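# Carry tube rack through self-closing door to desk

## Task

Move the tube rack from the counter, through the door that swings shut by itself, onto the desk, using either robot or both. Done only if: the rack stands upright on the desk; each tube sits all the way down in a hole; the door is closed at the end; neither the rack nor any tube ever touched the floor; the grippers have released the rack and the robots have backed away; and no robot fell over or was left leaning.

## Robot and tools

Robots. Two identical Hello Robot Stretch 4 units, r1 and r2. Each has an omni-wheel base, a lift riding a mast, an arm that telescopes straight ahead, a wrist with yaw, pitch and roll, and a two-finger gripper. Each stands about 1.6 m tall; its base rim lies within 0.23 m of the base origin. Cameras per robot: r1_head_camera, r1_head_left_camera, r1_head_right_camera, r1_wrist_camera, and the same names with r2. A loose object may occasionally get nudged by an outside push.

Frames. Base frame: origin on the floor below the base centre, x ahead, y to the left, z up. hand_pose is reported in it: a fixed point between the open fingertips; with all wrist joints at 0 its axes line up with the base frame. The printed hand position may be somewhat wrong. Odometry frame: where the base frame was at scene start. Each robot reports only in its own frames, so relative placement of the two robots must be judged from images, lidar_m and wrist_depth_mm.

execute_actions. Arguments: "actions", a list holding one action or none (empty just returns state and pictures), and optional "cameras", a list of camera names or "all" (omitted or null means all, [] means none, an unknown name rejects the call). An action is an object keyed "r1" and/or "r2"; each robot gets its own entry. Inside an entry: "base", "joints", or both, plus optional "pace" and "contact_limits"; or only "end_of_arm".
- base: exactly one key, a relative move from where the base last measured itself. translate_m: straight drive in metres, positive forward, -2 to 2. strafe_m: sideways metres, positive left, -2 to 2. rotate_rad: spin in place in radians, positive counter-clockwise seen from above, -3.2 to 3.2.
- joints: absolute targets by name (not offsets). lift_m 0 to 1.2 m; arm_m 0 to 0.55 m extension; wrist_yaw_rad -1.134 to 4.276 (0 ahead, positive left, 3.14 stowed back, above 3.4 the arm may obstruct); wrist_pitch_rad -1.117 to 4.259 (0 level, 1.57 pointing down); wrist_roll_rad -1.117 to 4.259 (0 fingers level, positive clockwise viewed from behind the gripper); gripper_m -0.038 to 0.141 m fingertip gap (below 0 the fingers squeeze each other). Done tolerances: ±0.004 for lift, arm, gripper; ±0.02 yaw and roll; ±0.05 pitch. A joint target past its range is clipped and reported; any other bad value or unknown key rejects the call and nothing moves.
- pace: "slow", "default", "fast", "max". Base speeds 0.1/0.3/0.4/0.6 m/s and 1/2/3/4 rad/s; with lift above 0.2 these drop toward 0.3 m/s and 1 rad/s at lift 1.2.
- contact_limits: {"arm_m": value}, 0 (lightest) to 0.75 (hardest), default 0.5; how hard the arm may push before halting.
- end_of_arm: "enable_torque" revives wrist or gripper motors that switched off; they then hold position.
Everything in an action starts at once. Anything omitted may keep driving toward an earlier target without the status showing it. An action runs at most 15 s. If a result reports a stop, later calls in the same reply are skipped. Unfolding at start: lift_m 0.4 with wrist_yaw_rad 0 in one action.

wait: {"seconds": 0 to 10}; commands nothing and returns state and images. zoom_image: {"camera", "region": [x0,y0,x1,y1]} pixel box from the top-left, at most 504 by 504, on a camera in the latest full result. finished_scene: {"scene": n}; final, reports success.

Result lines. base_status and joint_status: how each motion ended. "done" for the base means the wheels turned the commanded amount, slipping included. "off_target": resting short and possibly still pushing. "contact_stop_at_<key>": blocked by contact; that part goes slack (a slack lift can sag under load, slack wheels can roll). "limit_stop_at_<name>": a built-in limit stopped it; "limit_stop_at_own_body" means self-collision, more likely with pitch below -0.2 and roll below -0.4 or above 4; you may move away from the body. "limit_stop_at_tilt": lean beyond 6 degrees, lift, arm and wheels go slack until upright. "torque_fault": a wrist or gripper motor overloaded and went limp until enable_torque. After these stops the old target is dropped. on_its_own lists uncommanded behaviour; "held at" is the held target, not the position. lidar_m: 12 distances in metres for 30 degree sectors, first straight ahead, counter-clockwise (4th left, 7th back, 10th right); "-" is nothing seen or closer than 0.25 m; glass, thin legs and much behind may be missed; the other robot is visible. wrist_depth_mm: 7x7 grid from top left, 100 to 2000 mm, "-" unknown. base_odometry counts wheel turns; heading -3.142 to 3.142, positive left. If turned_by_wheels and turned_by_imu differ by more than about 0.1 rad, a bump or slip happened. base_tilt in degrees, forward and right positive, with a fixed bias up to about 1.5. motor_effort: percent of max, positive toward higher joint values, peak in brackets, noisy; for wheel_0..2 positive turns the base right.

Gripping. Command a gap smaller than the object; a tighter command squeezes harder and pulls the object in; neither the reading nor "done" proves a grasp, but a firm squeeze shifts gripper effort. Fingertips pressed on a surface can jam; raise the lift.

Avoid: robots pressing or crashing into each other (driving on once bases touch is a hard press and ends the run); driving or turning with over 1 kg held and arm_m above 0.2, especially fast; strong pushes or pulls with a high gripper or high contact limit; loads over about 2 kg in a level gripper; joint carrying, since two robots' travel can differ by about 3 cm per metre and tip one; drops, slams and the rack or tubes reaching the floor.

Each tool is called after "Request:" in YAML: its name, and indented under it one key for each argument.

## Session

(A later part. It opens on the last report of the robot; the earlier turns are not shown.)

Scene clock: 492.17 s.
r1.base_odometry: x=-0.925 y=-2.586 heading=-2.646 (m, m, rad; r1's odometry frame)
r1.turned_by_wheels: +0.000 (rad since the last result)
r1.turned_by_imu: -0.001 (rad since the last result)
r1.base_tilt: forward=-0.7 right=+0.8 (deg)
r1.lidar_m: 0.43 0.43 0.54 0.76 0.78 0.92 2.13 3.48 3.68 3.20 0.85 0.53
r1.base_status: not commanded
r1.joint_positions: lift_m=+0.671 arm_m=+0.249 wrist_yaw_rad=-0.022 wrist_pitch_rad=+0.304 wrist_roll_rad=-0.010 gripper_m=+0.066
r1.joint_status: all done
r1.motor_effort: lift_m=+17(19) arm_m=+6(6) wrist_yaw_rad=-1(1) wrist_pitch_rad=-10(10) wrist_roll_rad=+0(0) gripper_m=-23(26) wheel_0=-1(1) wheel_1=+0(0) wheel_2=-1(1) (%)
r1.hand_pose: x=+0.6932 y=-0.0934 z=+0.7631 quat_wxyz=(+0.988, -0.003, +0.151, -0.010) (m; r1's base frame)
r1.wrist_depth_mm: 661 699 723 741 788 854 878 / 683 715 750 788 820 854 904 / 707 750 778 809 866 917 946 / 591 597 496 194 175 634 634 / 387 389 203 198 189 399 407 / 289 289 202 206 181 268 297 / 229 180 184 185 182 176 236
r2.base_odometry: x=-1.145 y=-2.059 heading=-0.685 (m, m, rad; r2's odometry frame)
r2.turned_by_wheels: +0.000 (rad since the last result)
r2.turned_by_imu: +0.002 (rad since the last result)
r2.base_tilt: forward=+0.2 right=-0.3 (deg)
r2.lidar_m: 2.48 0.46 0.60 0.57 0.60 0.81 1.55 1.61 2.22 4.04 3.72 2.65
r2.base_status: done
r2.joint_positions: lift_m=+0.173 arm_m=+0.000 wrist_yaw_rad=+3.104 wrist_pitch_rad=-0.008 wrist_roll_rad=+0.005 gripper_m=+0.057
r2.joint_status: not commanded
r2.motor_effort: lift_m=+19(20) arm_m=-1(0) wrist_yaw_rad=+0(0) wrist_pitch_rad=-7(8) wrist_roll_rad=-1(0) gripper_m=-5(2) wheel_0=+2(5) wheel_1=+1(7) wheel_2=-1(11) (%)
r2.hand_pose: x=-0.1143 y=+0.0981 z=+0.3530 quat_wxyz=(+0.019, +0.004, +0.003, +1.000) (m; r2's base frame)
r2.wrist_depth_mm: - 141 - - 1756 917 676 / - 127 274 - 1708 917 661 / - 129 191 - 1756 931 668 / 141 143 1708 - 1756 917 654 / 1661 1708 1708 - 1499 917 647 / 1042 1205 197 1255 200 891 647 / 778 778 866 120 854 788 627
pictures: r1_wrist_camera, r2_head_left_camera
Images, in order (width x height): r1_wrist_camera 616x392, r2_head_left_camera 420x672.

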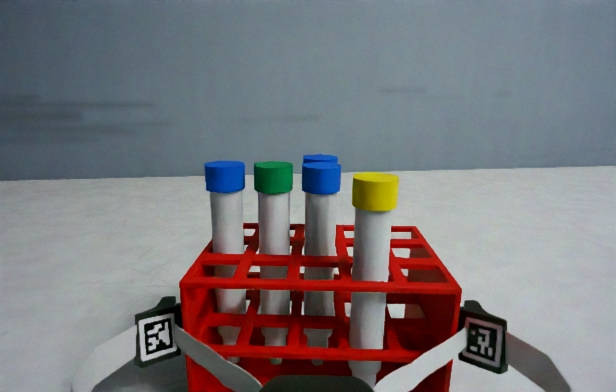

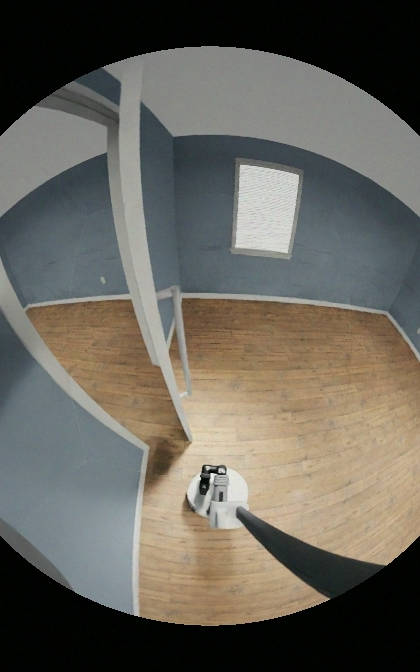

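Request:
execute_actions:
  actions:
    - {"r1": {"joints": {"gripper_m": 0.141}}}
  cameras: ["r1_wrist_camera", "r1_head_camera", "r2_head_left_camera"]

Scene clock: 498.40 s.
r1.base_odometry: x=-0.925 y=-2.586 heading=-2.646 (m, m, rad; r1's odometry frame)
r1.turned_by_wheels: +0.000 (rad since the last result)
r1.turned_by_imu: -0.001 (rad since the last result)
r1.base_tilt: forward=-0.5 right=+0.6 (deg)
r1.lidar_m: 0.46 0.44 0.53 0.76 0.76 0.94 1.85 3.50 3.67 3.21 0.83 0.52
r1.base_status: not commanded
r1.joint_positions: lift_m=+0.671 arm_m=+0.249 wrist_yaw_rad=-0.022 wrist_pitch_rad=+0.302 wrist_roll_rad=-0.010 gripper_m=+0.141
r1.joint_status: all done
r1.motor_effort: lift_m=+17(17) arm_m=+5(6) wrist_yaw_rad=-2(2) wrist_pitch_rad=-5(10) wrist_roll_rad=+0(1) gripper_m=+0(25) wheel_0=-1(1) wheel_1=+0(0) wheel_2=-1(1) (%)
r1.hand_pose: x=+0.6933 y=-0.0934 z=+0.7636 quat_wxyz=(+0.989, -0.003, +0.150, -0.010) (m; r1's base frame)
r1.wrist_depth_mm: 668 691 723 750 788 820 878 / 683 723 750 778 820 854 904 / 715 732 778 798 854 891 960 / 597 603 504 213 564 634 640 / 392 392 227 215 200 404 407 / 290 277 220 229 202 213 300 / 230 221 219 151 213 225 236
r2.base_odometry: x=-1.145 y=-2.059 heading=-0.685 (m, m, rad; r2's odometry frame)
r2.turned_by_wheels: +0.000 (rad since the last result)
r2.turned_by_imu: -0.001 (rad since the last result)
r2.base_tilt: forward=+0.2 right=-0.2 (deg)
r2.lidar_m: 2.48 0.87 0.60 0.58 0.60 0.83 1.56 1.61 2.18 4.05 3.73 2.65
r2.base_status: not commanded
r2.joint_positions: lift_m=+0.173 arm_m=+0.000 wrist_yaw_rad=+3.104 wrist_pitch_rad=-0.008 wrist_roll_rad=+0.005 gripper_m=+0.057
r2.joint_status: not commanded
r2.motor_effort: lift_m=+19(19) arm_m=-1(1) wrist_yaw_rad=+0(0) wrist_pitch_rad=-9(8) wrist_roll_rad=-1(0) gripper_m=-5(1) wheel_0=+1(1) wheel_1=+1(1) wheel_2=+0(1) (%)
r2.hand_pose: x=-0.1143 y=+0.0981 z=+0.3530 quat_wxyz=(+0.019, +0.004, +0.003, +1.000) (m; r2's base frame)
r2.wrist_depth_mm: - 141 - - 1756 917 668 / - 128 274 - 1756 931 654 / - 129 191 - 1756 917 668 / 141 143 1661 - 1708 917 654 / 1661 1708 1708 - 1537 917 654 / 1060 1182 196 1281 200 878 647 / 778 798 854 120 842 788 634
pictures: r1_head_camera, r1_wrist_camera, r2_head_left_camera
Images, in order (width x height): r1_head_camera 420x560, r1_wrist_camera 616x392, r2_head_left_camera 420x672.

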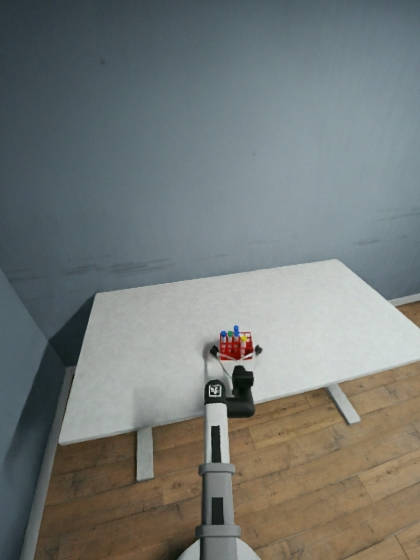

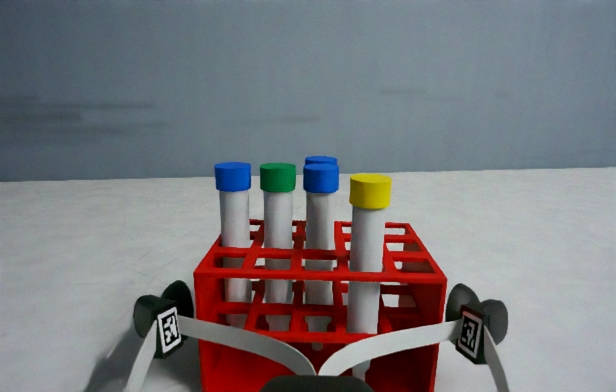

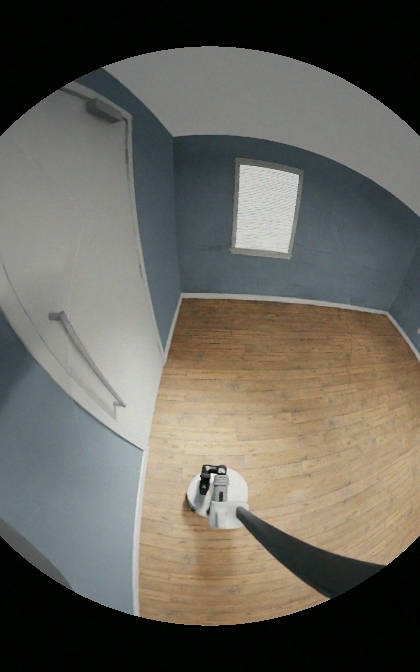

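Rack released and door shut. Now retract r1.

Request:
execute_actions:
  actions:
    - {"r1": {"base": {"translate_m": -0.2}, "joints": {"arm_m": 0.0}, "pace": "fast"}}

Scene clock: 503.90 s.
r1.base_odometry: x=-0.749 y=-2.491 heading=-2.646 (m, m, rad; r1's odometry frame)
r1.turned_by_wheels: +0.000 (rad since the last result)
r1.turned_by_imu: -0.001 (rad since the last result)
r1.base_tilt: forward=-0.6 right=+0.7 (deg)
r1.lidar_m: 0.64 0.64 0.85 0.72 0.73 0.88 1.76 3.29 3.72 3.27 1.21 0.71
r1.base_status: done
r1.joint_positions: lift_m=+0.671 arm_m=+0.001 wrist_yaw_rad=-0.022 wrist_pitch_rad=+0.302 wrist_roll_rad=-0.010 gripper_m=+0.141
r1.joint_status: all done
r1.motor_effort: lift_m=+18(18) arm_m=-6(8) wrist_yaw_rad=+0(3) wrist_pitch_rad=-7(7) wrist_roll_rad=+0(0) gripper_m=+0(0) wheel_0=+2(4) wheel_1=+0(5) wheel_2=+0(12) (%)
r1.hand_pose: x=+0.4453 y=-0.0935 z=+0.7635 quat_wxyz=(+0.989, -0.003, +0.151, -0.010) (m; r1's base frame)
r1.wrist_depth_mm: 1025 1060 1118 1160 1255 1281 1366 / 1078 1098 1160 1205 1308 1366 1430 / 1098 1118 1182 661 1308 1366 1430 / 603 609 621 627 634 647 647 / 424 459 466 1366 1430 1537 1078 / 1205 1255 1336 1464 1499 218 1499 / 1205 1160 1229 151 1229 1182 1182
r2.base_odometry: x=-1.145 y=-2.059 heading=-0.685 (m, m, rad; r2's odometry frame)
r2.turned_by_wheels: +0.000 (rad since the last result)
r2.turned_by_imu: -0.001 (rad since the last result)
r2.base_tilt: forward=+0.3 right=-0.2 (deg)
r2.lidar_m: 2.45 0.85 0.57 0.56 0.59 0.80 1.56 1.62 2.17 4.04 3.70 2.66
r2.base_status: not commanded
r2.joint_positions: lift_m=+0.173 arm_m=+0.000 wrist_yaw_rad=+3.104 wrist_pitch_rad=-0.008 wrist_roll_rad=+0.005 gripper_m=+0.057
r2.joint_status: not commanded
r2.motor_effort: lift_m=+19(19) arm_m=+0(0) wrist_yaw_rad=+0(1) wrist_pitch_rad=-9(8) wrist_roll_rad=+0(1) gripper_m=-3(4) wheel_0=+1(1) wheel_1=+1(1) wheel_2=-1(1) (%)
r2.hand_pose: x=-0.1143 y=+0.0981 z=+0.3530 quat_wxyz=(+0.019, +0.004, +0.003, +1.000) (m; r2's base frame)
r2.wrist_depth_mm: - 141 - - 1808 931 668 / - 127 274 - 1756 917 661 / - 129 191 - 1756 917 661 / 141 143 1708 - 1756 917 661 / 1708 1708 1708 - 1576 904 654 / 1060 1205 196 1281 200 891 640 / 778 798 842 119 854 788 627
pictures: r1_head_camera, r1_head_left_camera, r1_head_right_camera, r1_wrist_camera, r2_head_camera, r2_head_left_camera, r2_head_right_camera, r2_wrist_camera
Images, in order (width x height): r1_head_camera 420x560, r1_head_left_camera 420x672, r1_head_right_camera 420x672, r1_wrist_camera 616x392, r2_head_camera 420x560, r2_head_left_camera 420x672, r2_head_right_camera 420x672, r2_wrist_camera 616x392.

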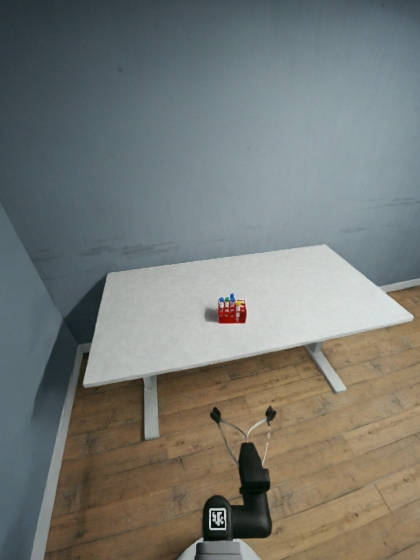

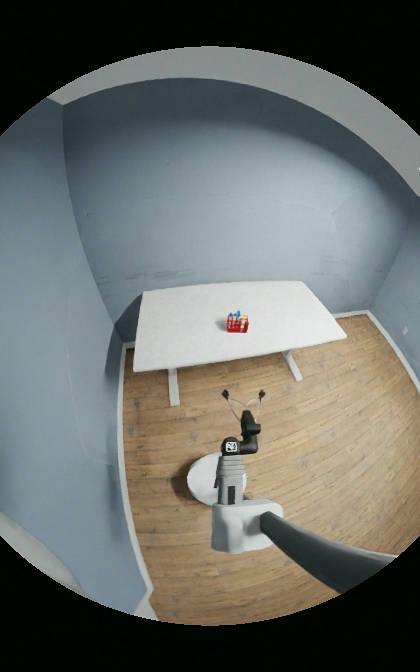

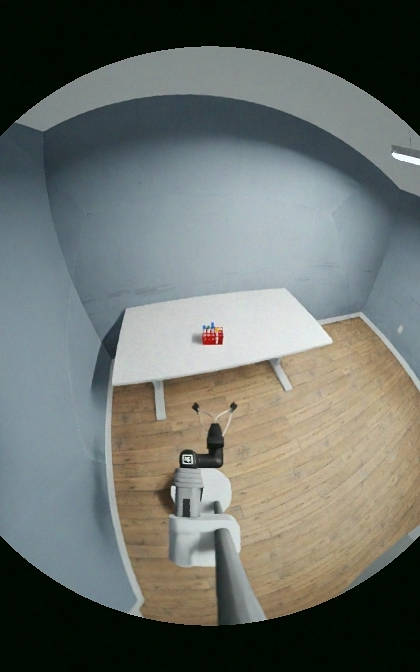

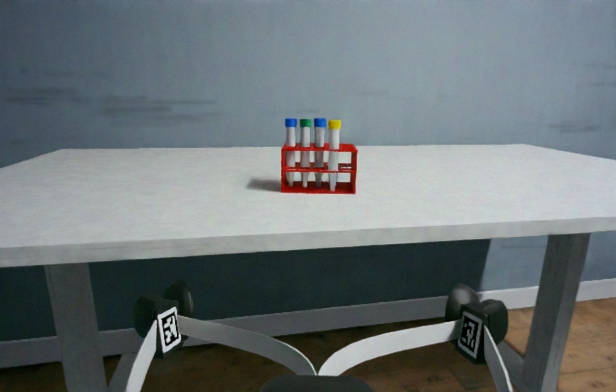

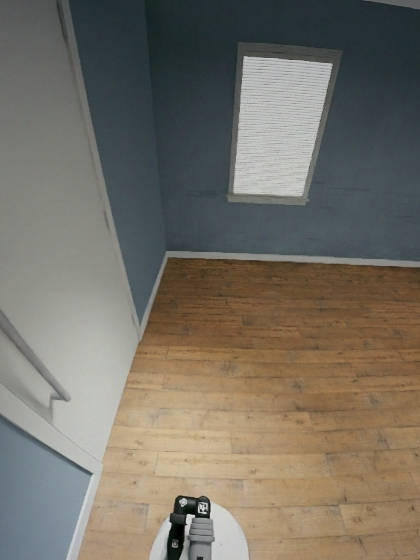

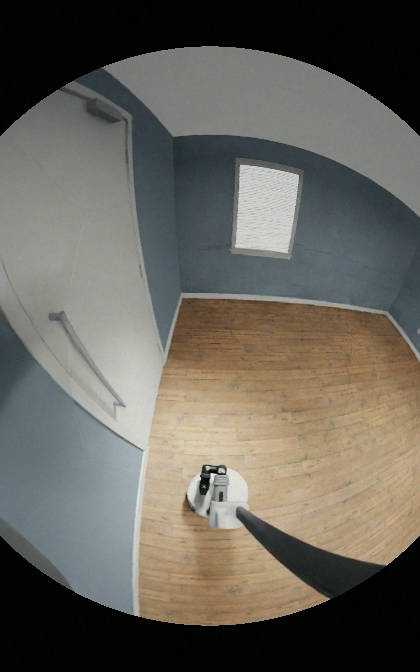

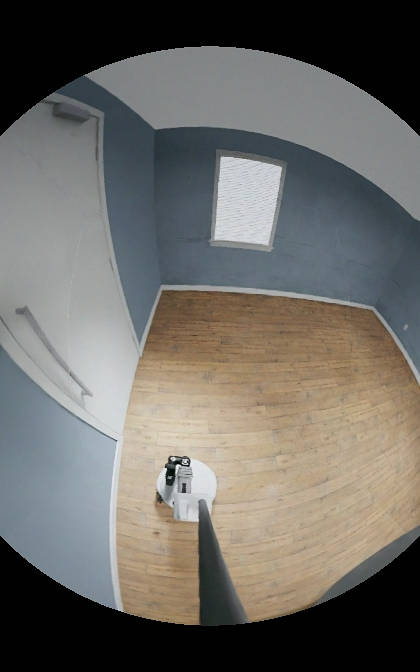

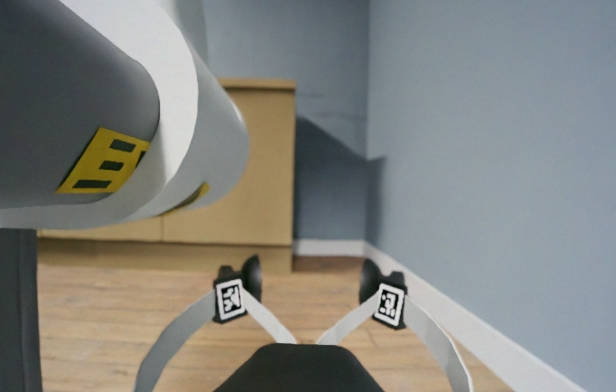

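Request:
zoom_image:
  camera: "r1_wrist_camera"
  region: [250, 100, 390, 210]

Request:
zoom_image:
  camera: "r2_head_camera"
  region: [0, 300, 200, 520]

Region (250, 100, 390, 210) of r1_wrist_camera's 616x392 image, scaled by 3.600; it fills the top 396 rows of this view, and the rest is white.

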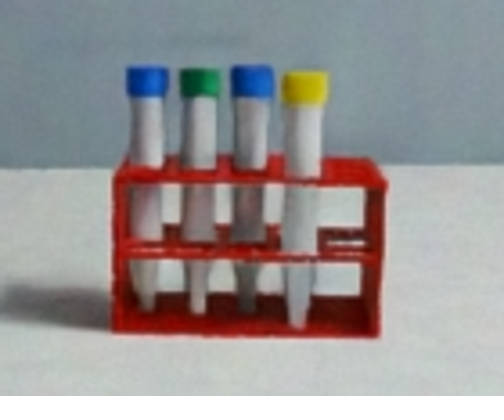

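Region (0, 300, 200, 520) of r2_head_camera's 420x560 image, scaled by 2.291, with more detail than that image has; it fills the left 458 columns of this view, and the rest is white.

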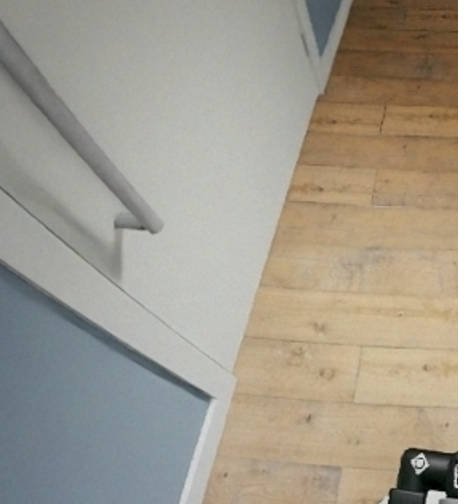

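The rack is upright with all tubes seated, the door is shut, and both robots are clear.

Request:
finished_scene:
  scene: 2

The scene is finished: the task was done.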